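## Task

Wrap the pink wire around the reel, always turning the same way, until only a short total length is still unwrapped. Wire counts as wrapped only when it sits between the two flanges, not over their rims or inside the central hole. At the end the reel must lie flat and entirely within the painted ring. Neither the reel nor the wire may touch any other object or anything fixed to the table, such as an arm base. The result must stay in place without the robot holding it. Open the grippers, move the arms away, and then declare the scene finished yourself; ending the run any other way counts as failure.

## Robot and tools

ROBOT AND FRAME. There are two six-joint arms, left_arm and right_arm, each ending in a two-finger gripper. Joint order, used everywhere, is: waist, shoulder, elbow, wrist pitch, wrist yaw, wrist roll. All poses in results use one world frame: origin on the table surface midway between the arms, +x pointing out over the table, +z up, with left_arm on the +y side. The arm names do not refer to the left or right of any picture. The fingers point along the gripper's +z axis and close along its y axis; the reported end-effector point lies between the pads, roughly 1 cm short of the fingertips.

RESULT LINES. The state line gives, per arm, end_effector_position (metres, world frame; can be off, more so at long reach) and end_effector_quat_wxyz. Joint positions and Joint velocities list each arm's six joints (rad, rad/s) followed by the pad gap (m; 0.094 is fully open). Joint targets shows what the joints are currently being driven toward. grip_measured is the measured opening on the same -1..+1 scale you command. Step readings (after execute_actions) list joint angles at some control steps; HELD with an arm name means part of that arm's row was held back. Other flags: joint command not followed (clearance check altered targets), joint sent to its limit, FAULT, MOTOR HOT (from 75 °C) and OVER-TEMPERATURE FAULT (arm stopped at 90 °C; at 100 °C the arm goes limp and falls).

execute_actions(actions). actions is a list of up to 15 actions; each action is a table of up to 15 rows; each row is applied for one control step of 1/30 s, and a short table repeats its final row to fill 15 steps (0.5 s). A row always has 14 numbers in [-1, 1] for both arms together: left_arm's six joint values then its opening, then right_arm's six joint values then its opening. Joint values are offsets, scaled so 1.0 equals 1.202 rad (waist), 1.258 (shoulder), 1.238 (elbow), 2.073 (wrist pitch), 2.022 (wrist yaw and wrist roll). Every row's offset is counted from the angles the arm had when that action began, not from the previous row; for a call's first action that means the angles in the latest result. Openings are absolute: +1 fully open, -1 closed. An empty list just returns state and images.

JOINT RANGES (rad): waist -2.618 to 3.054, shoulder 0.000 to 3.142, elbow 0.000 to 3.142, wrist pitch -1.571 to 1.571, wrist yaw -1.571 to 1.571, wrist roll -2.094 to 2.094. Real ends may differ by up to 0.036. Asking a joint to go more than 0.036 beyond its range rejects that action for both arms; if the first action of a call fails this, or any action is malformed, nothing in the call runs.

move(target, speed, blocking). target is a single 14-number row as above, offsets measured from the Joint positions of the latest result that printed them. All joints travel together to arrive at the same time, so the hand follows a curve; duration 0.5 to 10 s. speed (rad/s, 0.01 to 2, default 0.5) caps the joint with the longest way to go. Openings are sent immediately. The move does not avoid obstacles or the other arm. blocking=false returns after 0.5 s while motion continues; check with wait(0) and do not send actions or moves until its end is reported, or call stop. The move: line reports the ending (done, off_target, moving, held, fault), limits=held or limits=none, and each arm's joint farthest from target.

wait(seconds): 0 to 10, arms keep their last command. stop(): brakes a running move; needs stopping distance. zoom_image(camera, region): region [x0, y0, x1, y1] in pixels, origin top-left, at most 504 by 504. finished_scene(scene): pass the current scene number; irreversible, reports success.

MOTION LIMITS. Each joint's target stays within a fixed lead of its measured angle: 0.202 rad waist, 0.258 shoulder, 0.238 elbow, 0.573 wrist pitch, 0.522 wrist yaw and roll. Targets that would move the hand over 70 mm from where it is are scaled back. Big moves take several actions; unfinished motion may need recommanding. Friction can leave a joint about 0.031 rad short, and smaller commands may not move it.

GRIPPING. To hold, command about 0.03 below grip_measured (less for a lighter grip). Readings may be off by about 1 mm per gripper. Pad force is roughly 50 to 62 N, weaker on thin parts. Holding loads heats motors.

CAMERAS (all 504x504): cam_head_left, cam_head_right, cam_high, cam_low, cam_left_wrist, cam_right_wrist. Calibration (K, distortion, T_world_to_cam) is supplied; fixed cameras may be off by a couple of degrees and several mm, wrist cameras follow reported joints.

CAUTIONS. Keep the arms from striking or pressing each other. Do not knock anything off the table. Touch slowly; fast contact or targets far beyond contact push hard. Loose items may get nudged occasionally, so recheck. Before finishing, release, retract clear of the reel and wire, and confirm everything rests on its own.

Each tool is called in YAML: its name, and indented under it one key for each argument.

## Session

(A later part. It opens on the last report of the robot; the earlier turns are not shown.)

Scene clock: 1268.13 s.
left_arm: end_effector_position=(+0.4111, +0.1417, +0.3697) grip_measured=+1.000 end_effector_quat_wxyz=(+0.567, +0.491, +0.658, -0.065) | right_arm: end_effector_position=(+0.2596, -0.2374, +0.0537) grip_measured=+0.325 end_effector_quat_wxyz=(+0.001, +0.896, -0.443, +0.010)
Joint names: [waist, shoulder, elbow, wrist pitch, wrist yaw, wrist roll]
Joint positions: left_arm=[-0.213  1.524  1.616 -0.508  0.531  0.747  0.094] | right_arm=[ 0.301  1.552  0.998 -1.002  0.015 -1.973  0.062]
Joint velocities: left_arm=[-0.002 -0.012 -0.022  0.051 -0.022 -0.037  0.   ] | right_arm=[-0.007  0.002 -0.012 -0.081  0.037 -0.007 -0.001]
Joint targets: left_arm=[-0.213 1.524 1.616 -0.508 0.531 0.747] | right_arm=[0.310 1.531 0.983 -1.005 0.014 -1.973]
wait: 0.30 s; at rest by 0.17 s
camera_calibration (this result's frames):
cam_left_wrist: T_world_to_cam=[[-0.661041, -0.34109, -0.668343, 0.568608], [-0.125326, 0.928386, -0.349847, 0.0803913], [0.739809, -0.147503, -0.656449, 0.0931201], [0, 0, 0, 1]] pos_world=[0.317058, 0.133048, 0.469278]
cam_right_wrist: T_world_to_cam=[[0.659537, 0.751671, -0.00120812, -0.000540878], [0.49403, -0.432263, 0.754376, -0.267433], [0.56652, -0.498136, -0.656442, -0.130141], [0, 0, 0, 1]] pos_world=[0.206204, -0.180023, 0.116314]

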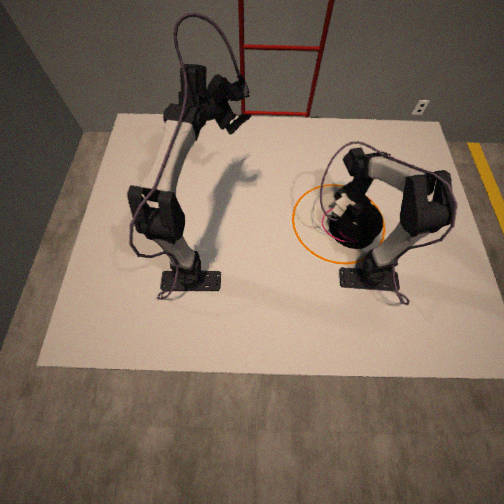

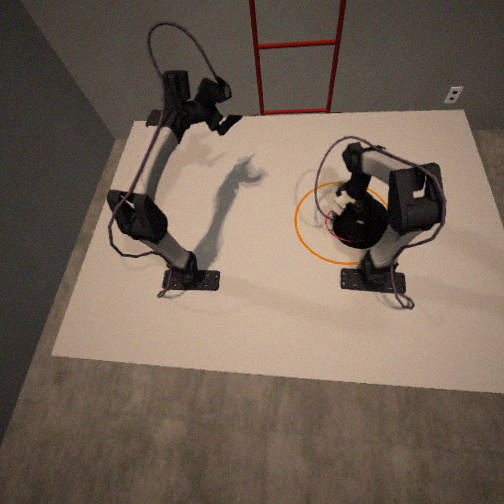

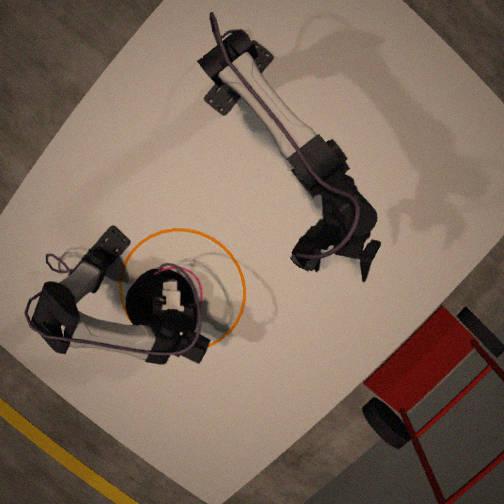

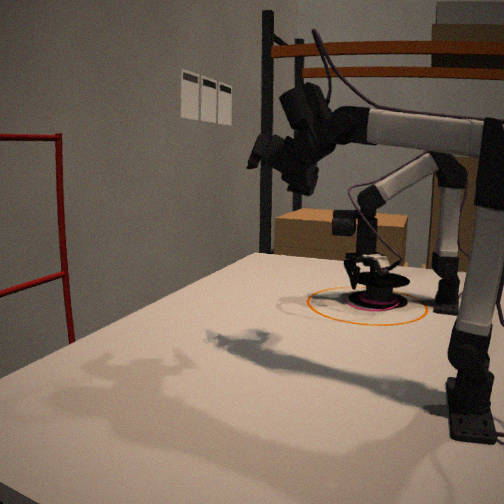

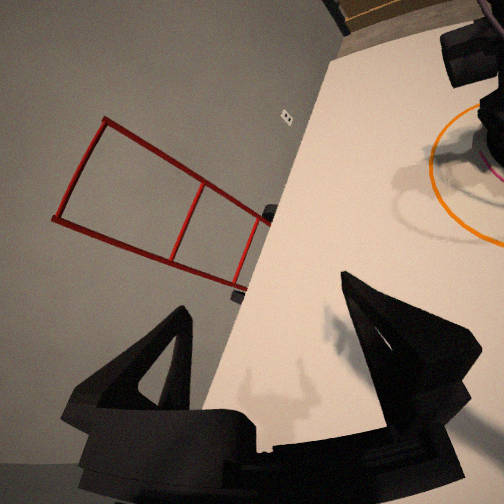

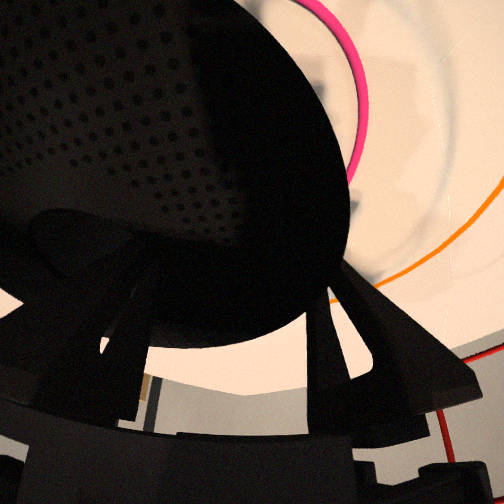

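zoom_image:
  camera: "cam_low"
  region: [320, 250, 430, 325]

zoom_image:
  camera: "cam_high"
  region: [120, 250, 230, 350]

Region (320, 250, 430, 325) of cam_low's 504x504 image, scaled by 4.582, with more detail than that image has; it fills the top 344 rows of this view, and the rest is white.

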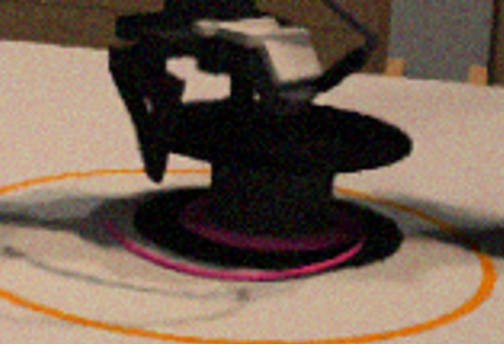

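Region (120, 250, 230, 350) of cam_high's 504x504 image, scaled by 4.582, with more detail than that image has; it fills the top 458 rows of this view, and the rest is white.

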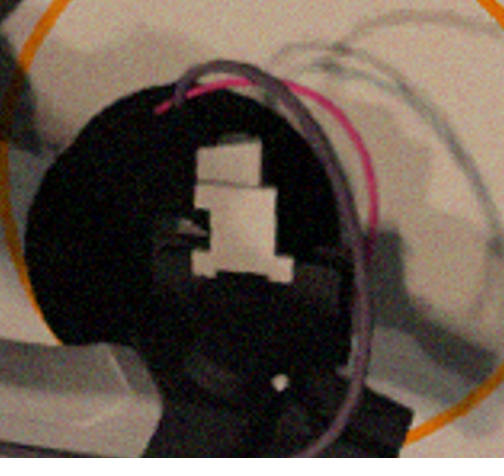

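execute_actions:
  actions:
    - [[0,0,0,0,0,0,1,0,0,0,0,0,0,0.5],[0,0,0,0,0,0,1,0,0,0,0,0,0,0.62],[0,0,0,0,0,0,1,0,-0.01,0.015,-0.012,0,0,0.7],[0,0,0,0,0,0,1,0,-0.015,0.03,-0.024,0,0,0.7],[0,0,0,0,0,0,1,0,-0.019,0.045,-0.036,0,0,0.7],[0,0,0,0,0,0,1,0,-0.023,0.06,-0.048,0,0,0.7],[0,0,0,0,0,0,1,0,-0.027,0.075,-0.06,0,0,0.7],[0,0,0,0,0,0,1,0,-0.031,0.09,-0.072,0,0,0.7],[0,0,0,0,0,0,1,0,-0.035,0.105,-0.084,0,0,0.7],[0,0,0,0,0,0,1,0,-0.039,0.12,-0.093,0,0,0.7],[0,0,0,0,0,0,1,0,-0.042,0.132,-0.096,0,0,0.7]]

Scene clock: 1279.13 s.
left_arm: end_effector_position=(+0.4111, +0.1417, +0.3697) grip_measured=+1.000 end_effector_quat_wxyz=(+0.567, +0.491, +0.658, -0.065) | right_arm: end_effector_position=(+0.2694, -0.2349, +0.1015) grip_measured=+0.698 end_effector_quat_wxyz=(-0.013, +0.896, -0.443, +0.027)
Joint names: [waist, shoulder, elbow, wrist pitch, wrist yaw, wrist roll]
Joint positions: left_arm=[-0.213  1.524  1.616 -0.508  0.531  0.747  0.094] | right_arm=[ 0.301  1.51   1.15  -1.153  0.015 -1.973  0.08 ]
Joint velocities: left_arm=[-0.002 -0.002  0.002 -0.037 -0.007  0.037  0.   ] | right_arm=[ 0.002 -0.037  0.022 -0.154  0.022 -0.022 -0.   ]
Joint targets: left_arm=[-0.213 1.524 1.616 -0.508 0.531 0.747] | right_arm=[0.301 1.500 1.162 -1.201 0.015 -1.973]
Step readings (joint positions):
0: left_arm=[-0.213 1.524 1.616 -0.508 0.531 0.747] | right_arm=[0.301 1.552 0.998 -1.002 0.015 -1.973]
1: left_arm=[-0.213 1.524 1.616 -0.508 0.531 0.747] | right_arm=[0.301 1.552 0.998 -1.002 0.015 -1.973]
2: left_arm=[-0.213 1.524 1.616 -0.508 0.531 0.747] | right_arm=[0.301 1.552 0.998 -1.002 0.015 -1.973]
4: left_arm=[-0.213 1.524 1.616 -0.508 0.531 0.747] | right_arm=[0.301 1.552 1.001 -1.009 0.015 -1.973]
8: left_arm=[-0.213 1.524 1.616 -0.508 0.531 0.747] | right_arm=[0.301 1.548 1.055 -1.069 0.015 -1.973]
15: Joint positions above
camera_calibration (this result's frames):
cam_left_wrist: T_world_to_cam=[[-0.661041, -0.34109, -0.668343, 0.568608], [-0.125326, 0.928386, -0.349847, 0.0803913], [0.739809, -0.147503, -0.656449, 0.0931201], [0, 0, 0, 1]] pos_world=[0.317058, 0.133048, 0.469278]
cam_right_wrist: T_world_to_cam=[[0.658833, 0.751491, 0.0346512, -0.0122685], [0.46191, -0.440453, 0.769831, -0.30207], [0.593784, -0.491184, -0.637306, -0.1107], [0, 0, 0, 1]] pos_world=[0.213344, -0.178202, 0.162418]

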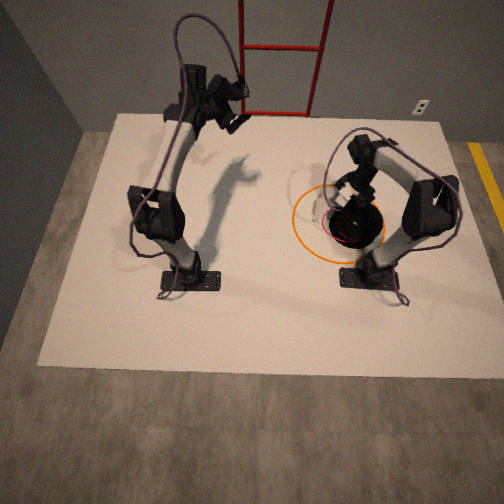

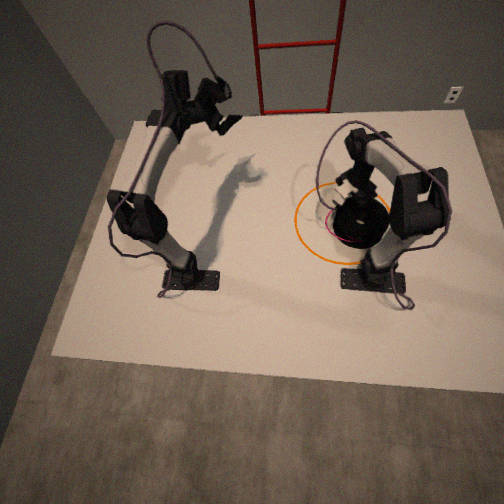

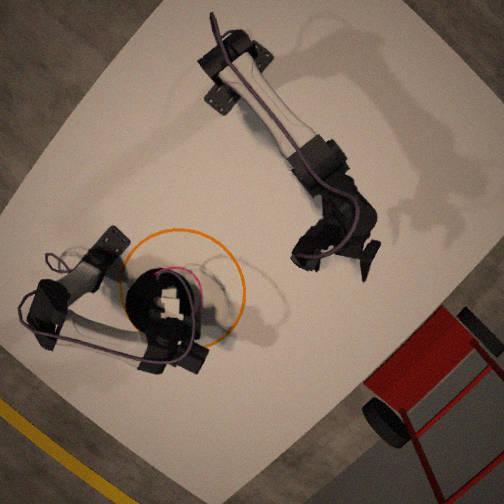

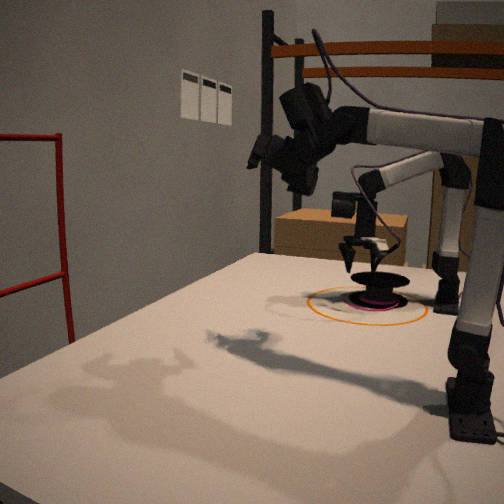

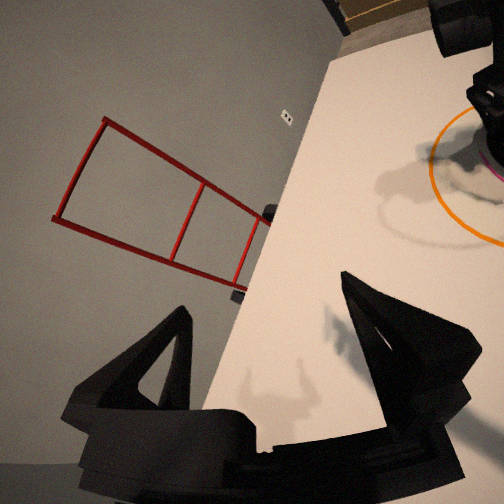

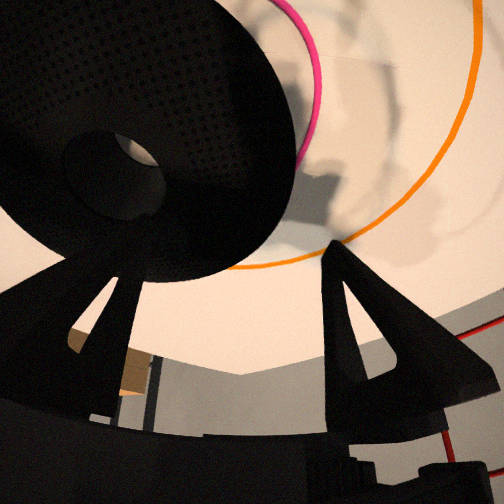

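move:
  target: [0,0,0,0,0,0,1,0.0732,0.4555,0.4823,-0.1812,0,0,-0.66]
  speed: 0.6

Scene clock: 1299.73 s.
left_arm: end_effector_position=(+0.4111, +0.1417, +0.3697) grip_measured=+1.000 end_effector_quat_wxyz=(+0.567, +0.491, +0.658, -0.065) | right_arm: end_effector_position=(+0.3196, -0.1951, +0.0833) grip_measured=-0.658 end_effector_quat_wxyz=(+0.103, +0.904, -0.402, -0.100)
Joint names: [waist, shoulder, elbow, wrist pitch, wrist yaw, wrist roll]
Joint positions: left_arm=[-0.213  1.524  1.616 -0.508  0.531  0.747  0.094] | right_arm=[ 0.381  2.071  1.728 -1.514  0.015 -1.973  0.016]
Joint velocities: left_arm=[ 0.007 -0.012 -0.007 -0.037 -0.066 -0.037  0.   ] | right_arm=[-0.002 -0.012 -0.007 -0.022  0.022 -0.022  0.   ]
Joint targets: left_arm=[-0.213 1.524 1.616 -0.508 0.531 0.747] | right_arm=[0.389 2.083 1.748 -1.529 0.015 -1.973]
move: done; limits=none; left_arm: farthest joint: the waist, 0.000 radians from its target (0.000 radians at the start); right_arm: farthest joint: the elbow, 0.019 radians from its target (0.597 radians at the start)
camera_calibration (this result's frames):
cam_left_wrist: T_world_to_cam=[[-0.661041, -0.34109, -0.668343, 0.568608], [-0.125326, 0.928386, -0.349847, 0.0803913], [0.739809, -0.147503, -0.656449, 0.0931201], [0, 0, 0, 1]] pos_world=[0.317058, 0.133048, 0.469278]
cam_right_wrist: T_world_to_cam=[[0.562063, 0.789671, -0.245977, -0.0128579], [0.722907, -0.324536, 0.609985, -0.341234], [0.401859, -0.520669, -0.753268, -0.067314], [0, 0, 0, 1]] pos_world=[0.280958, -0.135638, 0.15428]

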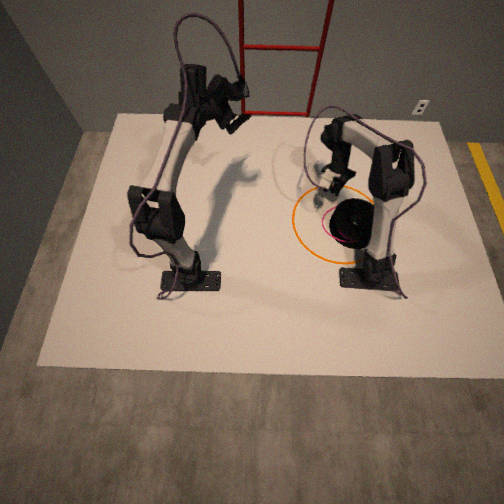

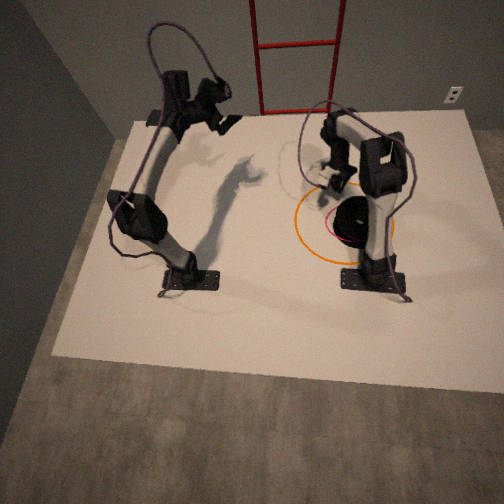

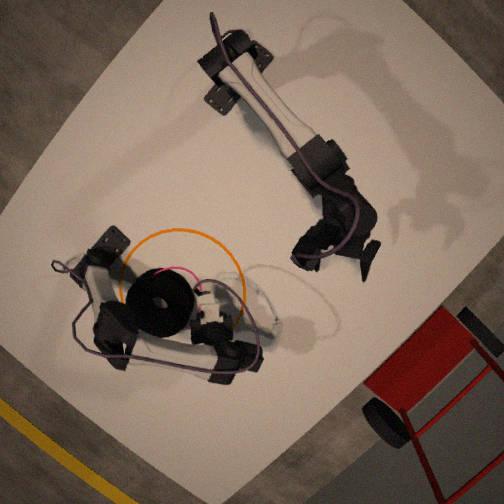

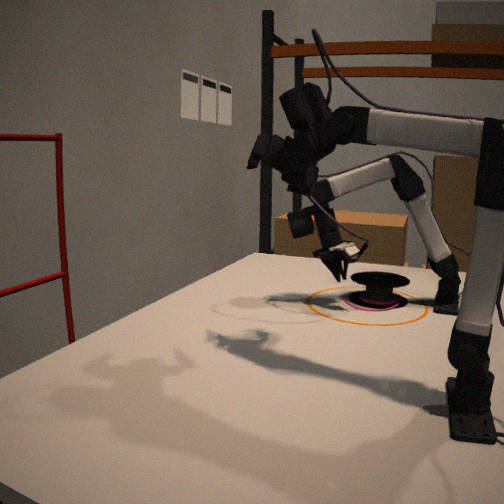

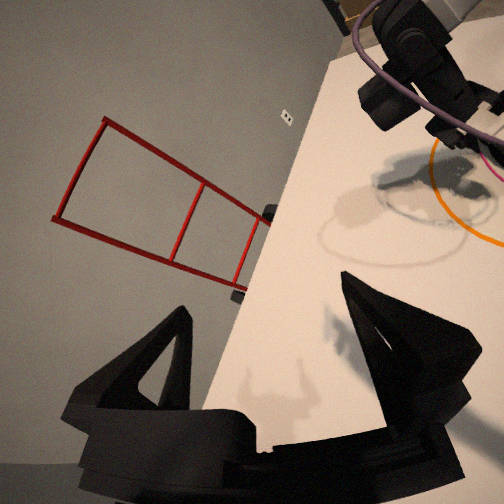

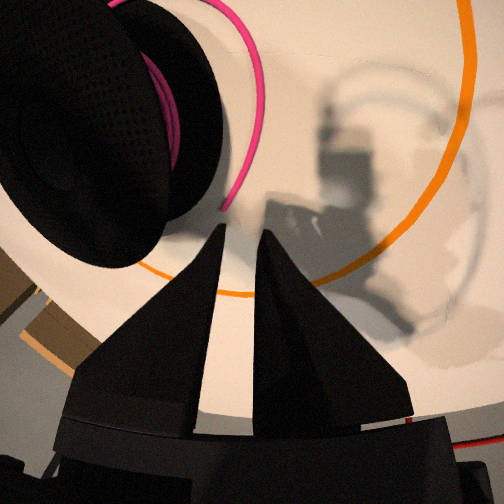

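move:
  target: [0,0,0,0,0,0,1,-0.05,0.0127,-0.1655,0.1018,0,0.084,-0.66]
  speed: 0.35

Scene clock: 1333.13 s.
left_arm: end_effector_position=(+0.4111, +0.1417, +0.3697) grip_measured=+1.000 end_effector_quat_wxyz=(+0.567, +0.491, +0.658, -0.065) | right_arm: end_effector_position=(+0.3171, -0.2136, +0.0362) grip_measured=-0.658 end_effector_quat_wxyz=(+0.106, +0.857, -0.496, -0.092)
Joint names: [waist, shoulder, elbow, wrist pitch, wrist yaw, wrist roll]
Joint positions: left_arm=[-0.213  1.524  1.616 -0.508  0.531  0.747  0.094] | right_arm=[ 0.329  2.071  1.539 -1.319  0.015 -1.812  0.016]
Joint velocities: left_arm=[-0.007  0.007 -0.007 -0.007  0.022 -0.007  0.   ] | right_arm=[ 0.007  0.002  0.007 -0.037 -0.022  0.007 -0.001]
Joint targets: left_arm=[-0.213 1.524 1.616 -0.508 0.531 0.747] | right_arm=[0.321 2.087 1.523 -1.303 0.015 -1.803]
move: done; limits=none; left_arm: farthest joint: the waist, 0.000 radians from its target (0.000 radians at the start); right_arm: farthest joint: the shoulder, 0.016 radians from its target (0.016 radians at the start)
camera_calibration (this result's frames):
cam_left_wrist: T_world_to_cam=[[-0.661041, -0.34109, -0.668343, 0.568608], [-0.125326, 0.928386, -0.349847, 0.0803913], [0.739809, -0.147503, -0.656449, 0.0931201], [0, 0, 0, 1]] pos_world=[0.317058, 0.133048, 0.469278]
cam_right_wrist: T_world_to_cam=[[0.716956, 0.646396, -0.261048, -0.0875687], [0.629677, -0.439792, 0.640383, -0.312879], [0.299134, -0.623503, -0.722332, -0.101938], [0, 0, 0, 1]] pos_world=[0.290288, -0.144556, 0.10387]

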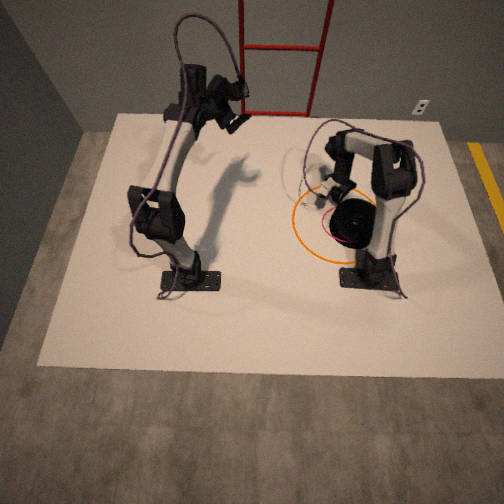

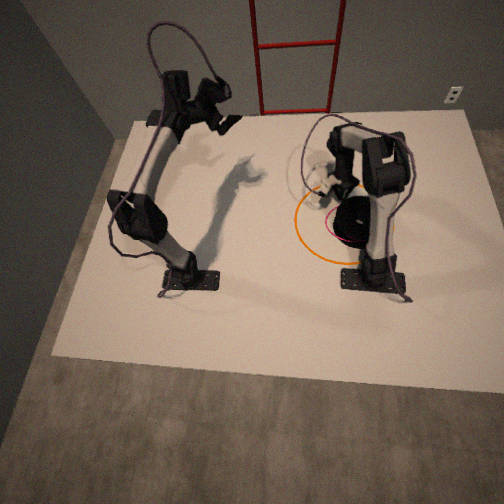

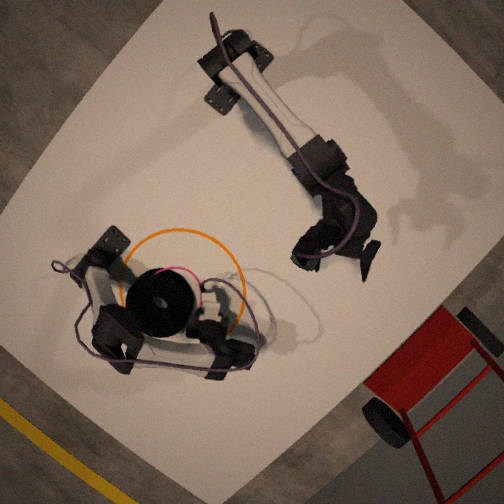

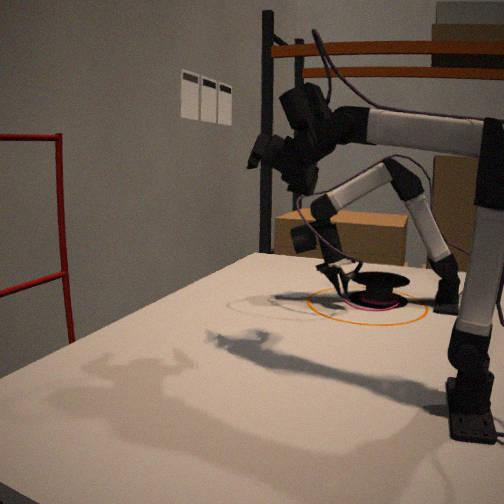

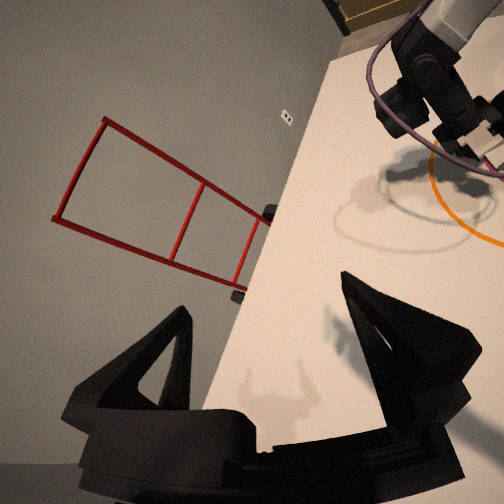

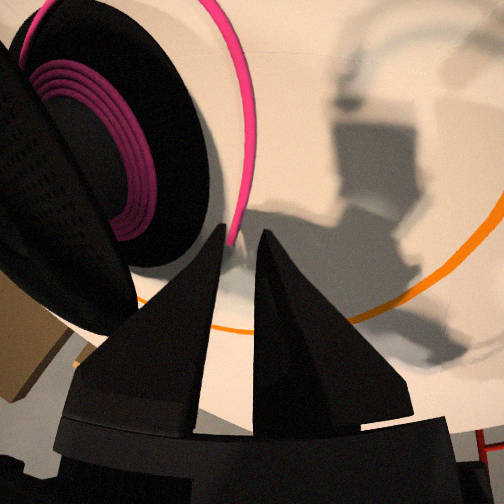

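move:
  target: [0,0,0,0,0,0,1,0,0.022,-0.085,0.0555,0,0,-0.66]
  speed: 0.2

Scene clock: 1344.30 s.
left_arm: end_effector_position=(+0.4111, +0.1417, +0.3697) grip_measured=+1.000 end_effector_quat_wxyz=(+0.567, +0.491, +0.658, -0.065) | right_arm: end_effector_position=(+0.3102, -0.2156, +0.0180) grip_measured=-0.658 end_effector_quat_wxyz=(+0.107, +0.856, -0.496, -0.093)
Joint names: [waist, shoulder, elbow, wrist pitch, wrist yaw, wrist roll]
Joint positions: left_arm=[-0.213  1.524  1.616 -0.508  0.531  0.747  0.094] | right_arm=[ 0.329  2.073  1.464 -1.247  0.015 -1.812  0.016]
Joint velocities: left_arm=[ 0.002 -0.002 -0.007  0.081 -0.007  0.007  0.   ] | right_arm=[-0.007 -0.007 -0.042 -0.007  0.022 -0.051 -0.001]
Joint targets: left_arm=[-0.213 1.524 1.616 -0.508 0.531 0.747] | right_arm=[0.329 2.099 1.434 -1.204 0.015 -1.812]
move: off_target (right_arm); limits=none; left_arm: farthest joint: the waist, 0.000 radians from its target (0.000 radians at the start); right_arm: farthest joint: the wrist pitch, 0.043 radians from its target (0.114 radians at the start)
camera_calibration (this result's frames):
cam_left_wrist: T_world_to_cam=[[-0.661041, -0.34109, -0.668343, 0.568608], [-0.125326, 0.928386, -0.349847, 0.0803913], [0.739809, -0.147503, -0.656449, 0.0931201], [0, 0, 0, 1]] pos_world=[0.317058, 0.133048, 0.469278]
cam_right_wrist: T_world_to_cam=[[0.715946, 0.64575, -0.265383, -0.0859044], [0.632543, -0.439091, 0.638035, -0.29844], [0.295484, -0.624665, -0.72283, -0.113383], [0, 0, 0, 1]] pos_world=[0.283782, -0.146396, 0.0856609]

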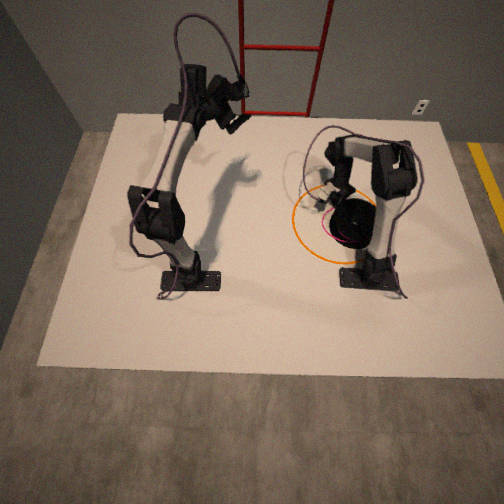

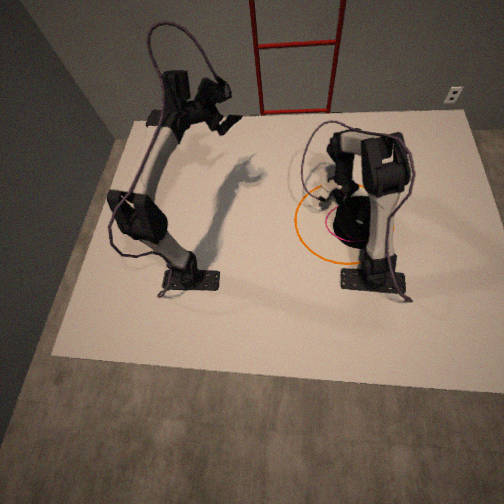

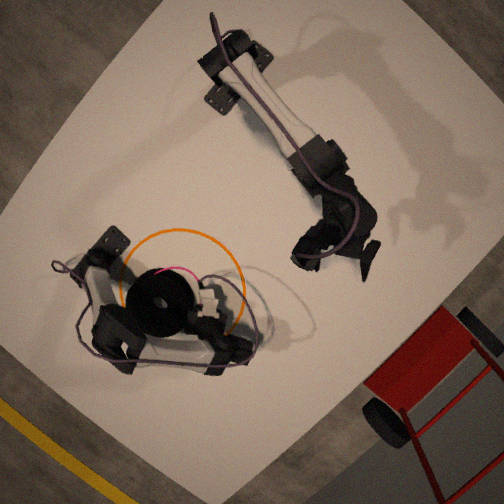

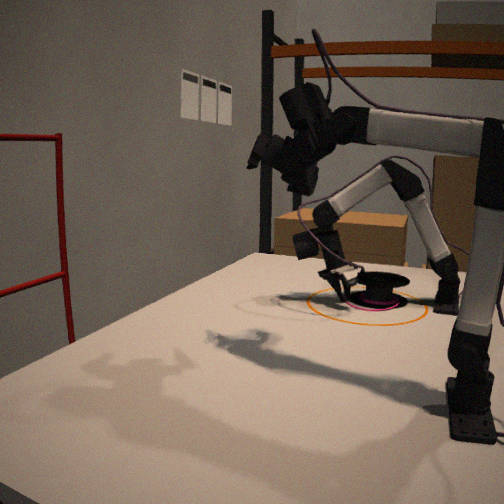

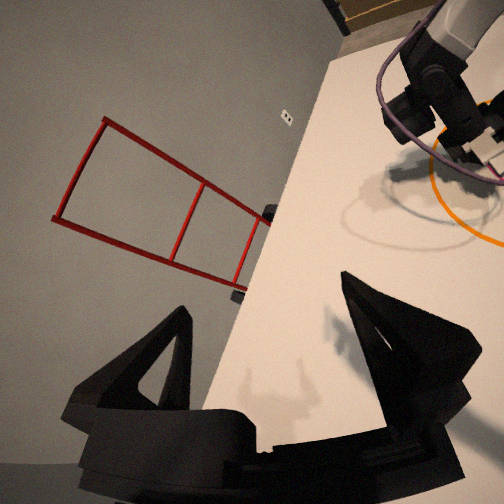

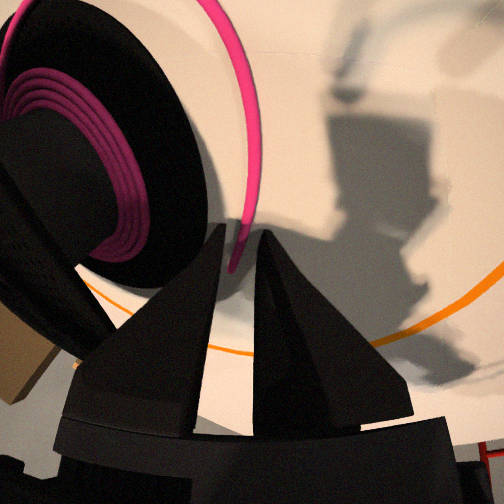

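zoom_image:
  camera: "cam_low"
  region: [310, 250, 410, 320]

Region (310, 250, 410, 320) of cam_low's 504x504 image, scaled by 5.040, with more detail than that image has; it fills the top 353 rows of this view, and the rest is white.

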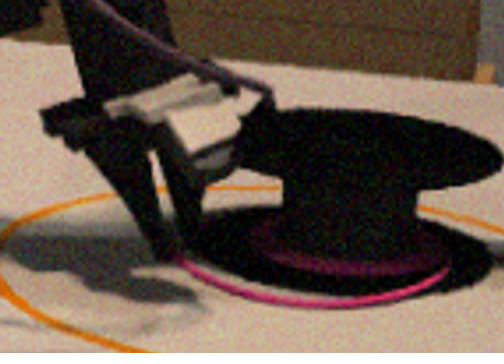

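execute_actions:
  actions:
    - [[0,0,0,0,0,0,1,0,0.0207,-0.024,0.015,0,0,-0.69],[0,0,0,0,0,0,1,0,0.0207,-0.024,0.015,0,0,-0.72],[0,0,0,0,0,0,1,0,0.0207,-0.024,0.015,0,0,-0.75],[0,0,0,0,0,0,1,0,0.0207,-0.024,0.015,0,0,-0.78],[0,0,0,0,0,0,1,0,0.0207,-0.024,0.015,0,0,-0.81],[0,0,0,0,0,0,1,0,0.0207,-0.024,0.015,0,0,-0.83],[0,0,0,0,0,0,1,0,0.0207,-0.024,0.015,0,0,-0.85],[0,0,0,0,0,0,1,0,0.0207,-0.024,0.015,0,0,-0.87],[0,0,0,0,0,0,1,0,0.0207,-0.024,0.015,0,0,-0.89],[0,0,0,0,0,0,1,0,0.0207,-0.024,0.015,0,0,-0.91],[0,0,0,0,0,0,1,0,0.0207,-0.024,0.015,0,0,-0.93],[0,0,0,0,0,0,1,0,0.0207,-0.024,0.015,0,0,-0.95]]

Scene clock: 1353.53 s.
left_arm: end_effector_position=(+0.4111, +0.1417, +0.3697) grip_measured=+1.000 end_effector_quat_wxyz=(+0.567, +0.491, +0.658, -0.065) | right_arm: end_effector_position=(+0.3099, -0.2154, +0.0169) grip_measured=-0.941 end_effector_quat_wxyz=(+0.107, +0.856, -0.497, -0.094)
Joint names: [waist, shoulder, elbow, wrist pitch, wrist yaw, wrist roll]
Joint positions: left_arm=[-0.213  1.524  1.616 -0.508  0.531  0.747  0.094] | right_arm=[ 0.329  2.073  1.459 -1.241  0.013 -1.812  0.003]
Joint velocities: left_arm=[-0.007  0.002  0.002 -0.066 -0.081  0.007  0.   ] | right_arm=[ 0.017  0.007 -0.007 -0.051  0.051  0.022  0.001]
Joint targets: left_arm=[-0.213 1.524 1.616 -0.508 0.531 0.747] | right_arm=[0.329 2.099 1.434 -1.216 0.014 -1.812]
Step readings (joint positions):
0: left_arm=[-0.213 1.524 1.616 -0.508 0.531 0.747] | right_arm=[0.329 2.073 1.464 -1.247 0.015 -1.812]
1: left_arm=[-0.213 1.524 1.616 -0.508 0.531 0.747] | right_arm=[0.329 2.073 1.464 -1.246 0.015 -1.812]
2: left_arm=[-0.213 1.524 1.616 -0.508 0.531 0.747] | right_arm=[0.329 2.073 1.464 -1.244 0.014 -1.812]
4: left_arm=[-0.213 1.524 1.616 -0.508 0.531 0.747] | right_arm=[0.329 2.073 1.464 -1.239 0.012 -1.812]
8: left_arm=[-0.213 1.524 1.616 -0.508 0.531 0.747] | right_arm=[0.329 2.073 1.462 -1.239 0.012 -1.812]
15: Joint positions above
camera_calibration (this result's frames):
cam_left_wrist: T_world_to_cam=[[-0.661041, -0.34109, -0.668343, 0.568608], [-0.125326, 0.928386, -0.349847, 0.0803913], [0.739809, -0.147503, -0.656449, 0.0931201], [0, 0, 0, 1]] pos_world=[0.317058, 0.133048, 0.469278]
cam_right_wrist: T_world_to_cam=[[0.716311, 0.645871, -0.2641, -0.0862173], [0.632142, -0.440394, 0.637534, -0.297593], [0.295457, -0.623621, -0.723741, -0.113748], [0, 0, 0, 1]] pos_world=[0.283487, -0.146308, 0.0846317]

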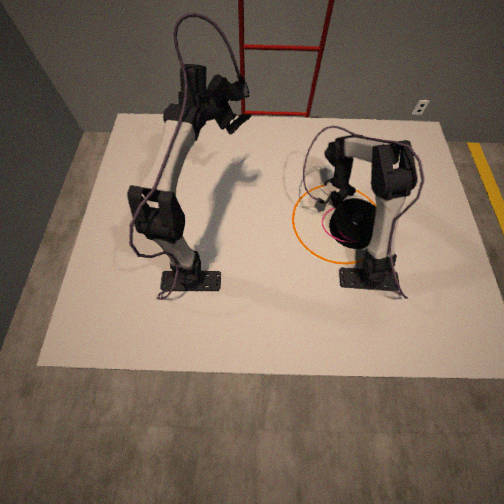

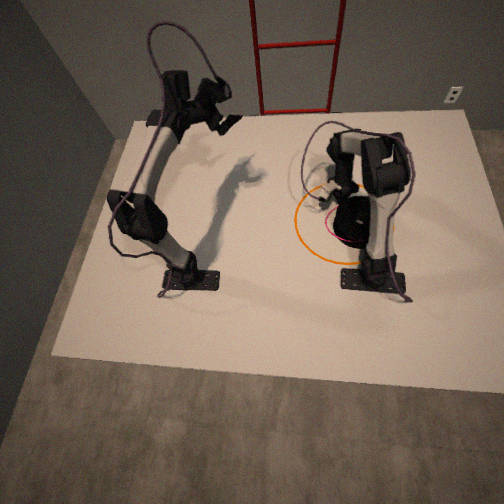

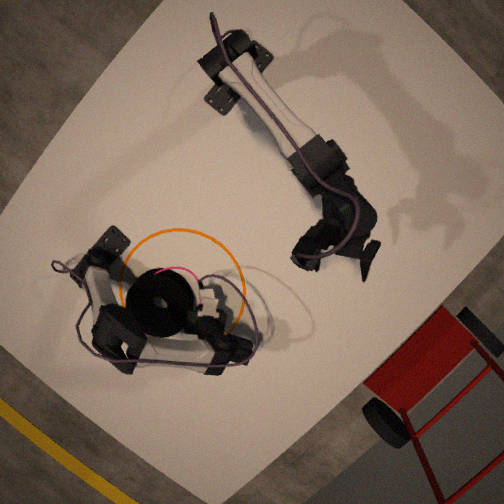

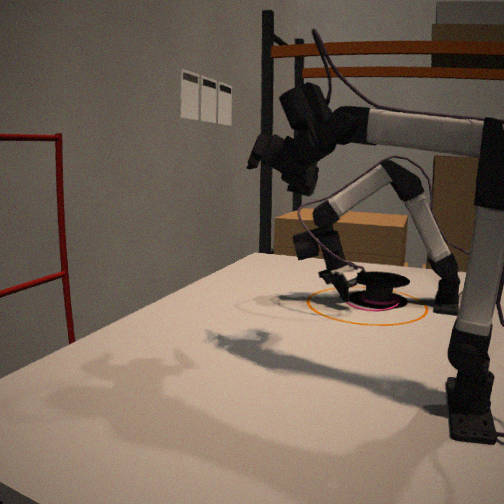

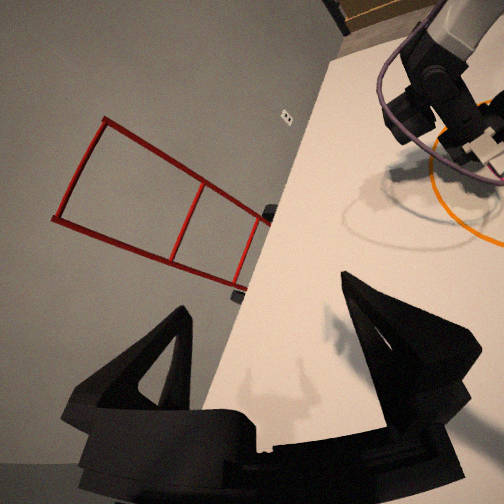

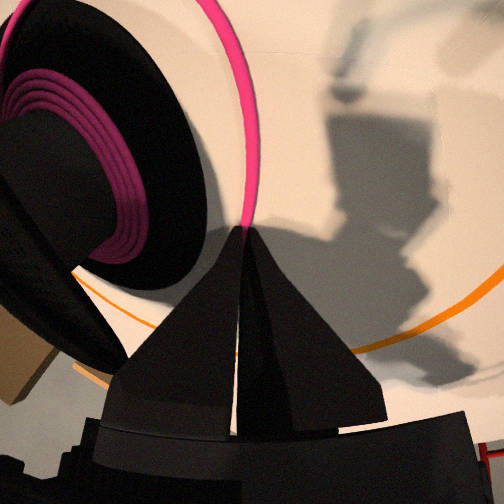

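execute_actions:
  actions:
    - [[0,0,0,0,0,0,1,0,0.02,-0.02,0.01,0,0,-0.96],[0,0,0,0,0,0,1,0,0.02,-0.02,0.01,0,0,-0.97],[0,0,0,0,0,0,1,0,0.015,-0.01,0.005,0,0,-0.97],[0,0,0,0,0,0,1,0,0.01,0.0,0,0,0,-0.97],[0,0,0,0,0,0,1,0,0.005,0.012,-0.007,0,0,-0.97],[0,0,0,0,0,0,1,0,0,0.02,-0.013,0,0,-0.97],[0,0,0,0,0,0,1,0,0,0.028,-0.018,0,0,-0.97],[0,0,0,0,0,0,1,0,0,0.036,-0.023,0,0,-0.97],[0,0,0,0,0,0,1,0,0,0.044,-0.028,0,0,-0.97],[0,0,0,0,0,0,1,0,0,0.052,-0.033,0,0,-0.97],[0,0,0,0,0,0,1,0,0,0.06,-0.038,0,0,-0.97],[0,0,0,0,0,0,1,0,0,0.068,-0.043,0,0,-0.97],[0,0,0,0,0,0,1,0,0,0.075,-0.047,0,0,-0.97]]

wait:
  seconds: 0.4

Scene clock: 1360.00 s.
left_arm: end_effector_position=(+0.4111, +0.1417, +0.3697) grip_measured=+1.000 end_effector_quat_wxyz=(+0.567, +0.491, +0.658, -0.065) | right_arm: end_effector_position=(+0.3182, -0.2130, +0.0333) grip_measured=-0.958 end_effector_quat_wxyz=(+0.103, +0.857, -0.497, -0.090)
Joint names: [waist, shoulder, elbow, wrist pitch, wrist yaw, wrist roll]
Joint positions: left_arm=[-0.213  1.524  1.616 -0.508  0.531  0.747  0.094] | right_arm=[ 0.329  2.073  1.531 -1.302  0.013 -1.812  0.002]
Joint velocities: left_arm=[-0.007  0.012 -0.017 -0.066 -0.037  0.007  0.   ] | right_arm=[-0.017  0.007  0.134 -0.154 -0.022  0.022 -0.   ]
Joint targets: left_arm=[-0.213 1.524 1.616 -0.508 0.531 0.747] | right_arm=[0.329 2.073 1.552 -1.339 0.013 -1.812]
Step readings (joint positions):
0: left_arm=[-0.213 1.524 1.616 -0.508 0.531 0.747] | right_arm=[0.329 2.073 1.459 -1.241 0.013 -1.812]
1: left_arm=[-0.213 1.524 1.616 -0.508 0.531 0.747] | right_arm=[0.329 2.073 1.459 -1.241 0.013 -1.812]
2: left_arm=[-0.213 1.524 1.616 -0.508 0.531 0.747] | right_arm=[0.329 2.073 1.459 -1.242 0.013 -1.812]
4: left_arm=[-0.213 1.524 1.616 -0.508 0.531 0.747] | right_arm=[0.329 2.073 1.459 -1.242 0.013 -1.812]
8: left_arm=[-0.213 1.524 1.616 -0.508 0.531 0.747] | right_arm=[0.329 2.073 1.469 -1.255 0.013 -1.812]
15: Joint positions above
camera_calibration (this result's frames):
cam_left_wrist: T_world_to_cam=[[-0.661041, -0.34109, -0.668343, 0.568608], [-0.125326, 0.928386, -0.349847, 0.0803913], [0.739809, -0.147503, -0.656449, 0.0931201], [0, 0, 0, 1]] pos_world=[0.317058, 0.133048, 0.469278]
cam_right_wrist: T_world_to_cam=[[0.71907, 0.646656, -0.254507, -0.0903907], [0.62533, -0.442331, 0.642889, -0.310687], [0.303151, -0.621433, -0.722441, -0.104879], [0, 0, 0, 1]] pos_world=[0.291073, -0.14415, 0.100963]

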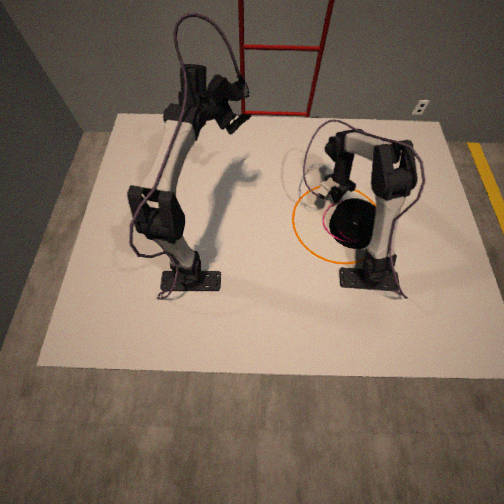

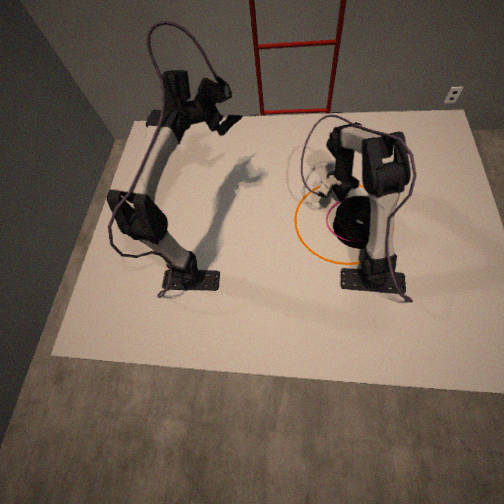

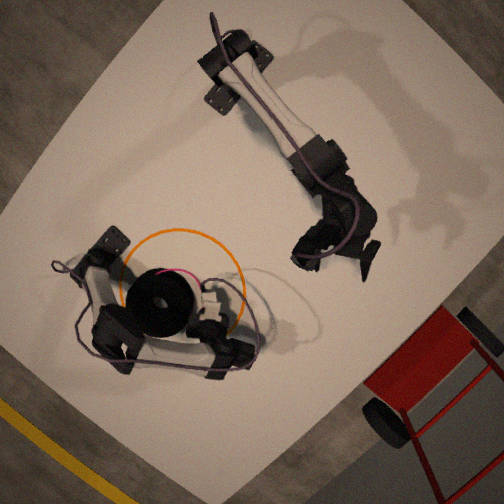

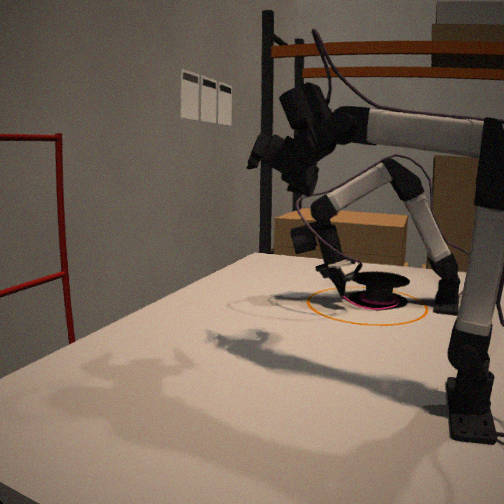

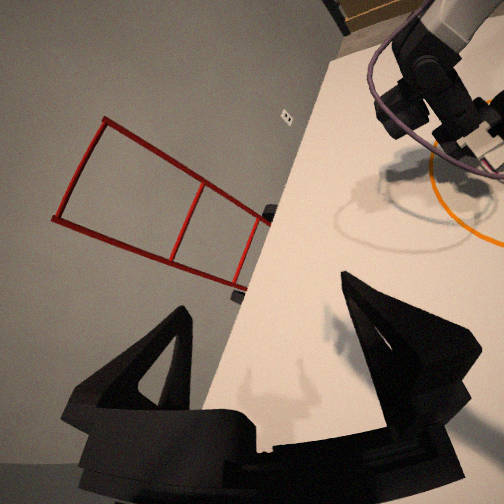

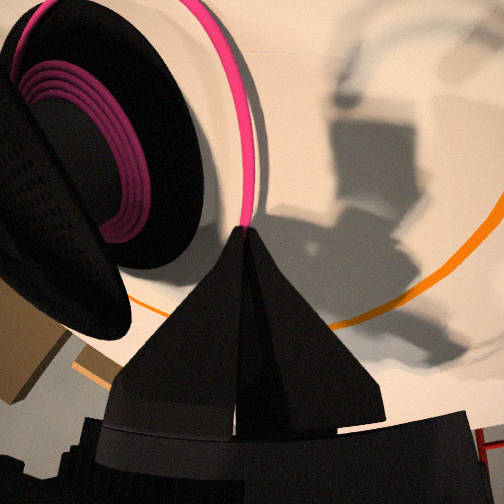

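Scene clock: 1360.40 s.
left_arm: end_effector_position=(+0.4111, +0.1417, +0.3697) grip_measured=+1.000 end_effector_quat_wxyz=(+0.567, +0.491, +0.658, -0.065) | right_arm: end_effector_position=(+0.3146, -0.2141, +0.0354) grip_measured=-0.958 end_effector_quat_wxyz=(+0.109, +0.856, -0.496, -0.096)
Joint names: [waist, shoulder, elbow, wrist pitch, wrist yaw, wrist roll]
Joint positions: left_arm=[-0.213  1.524  1.616 -0.508  0.531  0.747  0.094] | right_arm=[ 0.329  2.073  1.535 -1.323  0.013 -1.812  0.002]
Joint velocities: left_arm=[ 0.002 -0.007  0.002 -0.007  0.007  0.022  0.   ] | right_arm=[-0.012  0.002  0.002 -0.022  0.066 -0.095  0.001]
Joint targets: left_arm=[-0.213 1.524 1.616 -0.508 0.531 0.747] | right_arm=[0.329 2.073 1.552 -1.339 0.013 -1.812]
wait: 0.40 s; no rest
camera_calibration (this result's frames):
cam_left_wrist: T_world_to_cam=[[-0.661041, -0.34109, -0.668343, 0.568608], [-0.125326, 0.928386, -0.349847, 0.0803913], [0.739809, -0.147503, -0.656449, 0.0931201], [0, 0, 0, 1]] pos_world=[0.317058, 0.133048, 0.469278]
cam_right_wrist: T_world_to_cam=[[0.714745, 0.645426, -0.269379, -0.0849601], [0.635876, -0.439332, 0.634547, -0.312602], [0.291206, -0.624831, -0.724421, -0.0998079], [0, 0, 0, 1]] pos_world=[0.288566, -0.144863, 0.103171]

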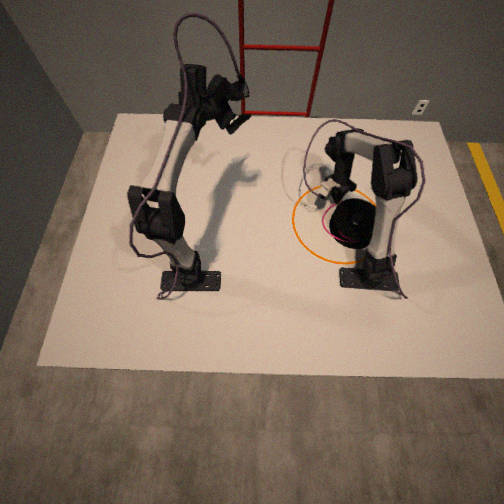

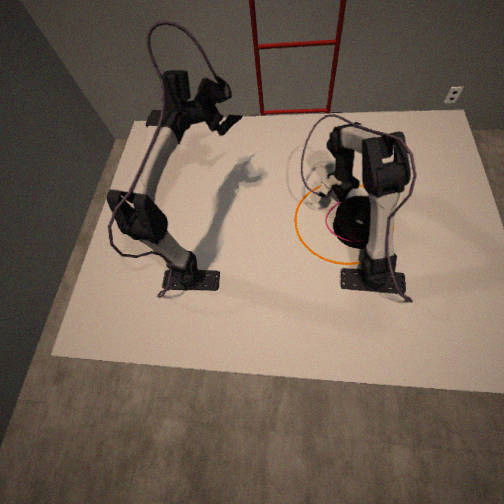

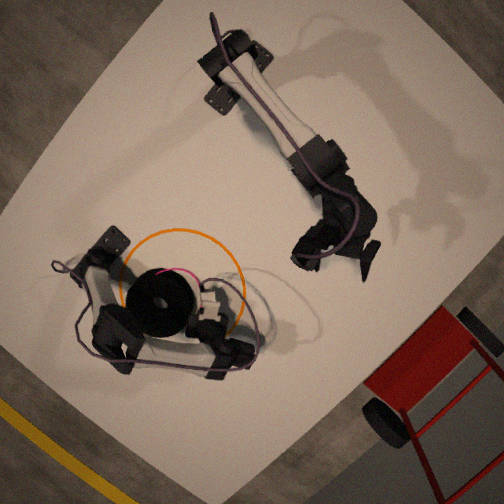

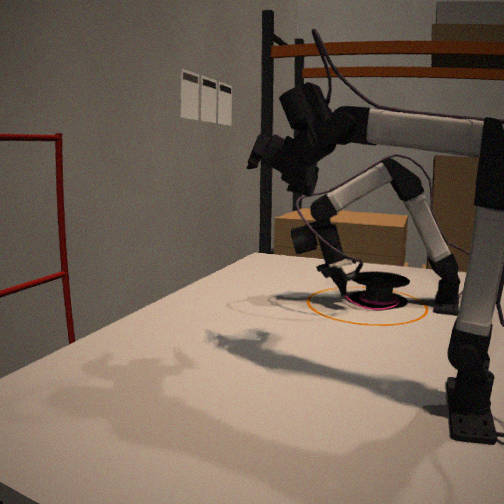

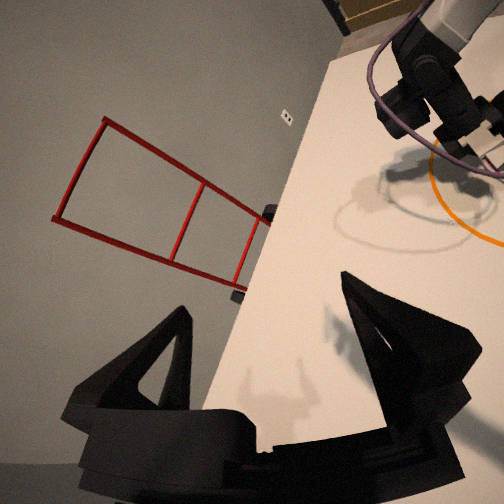

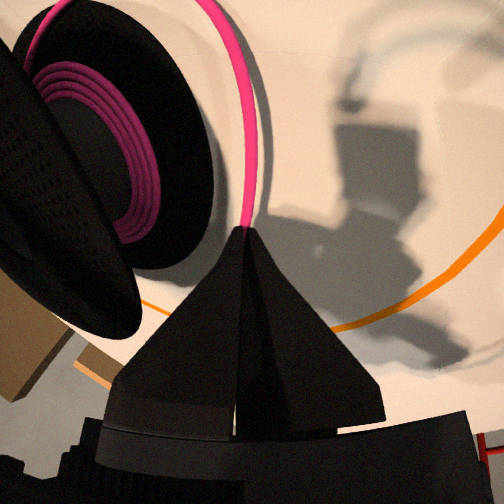

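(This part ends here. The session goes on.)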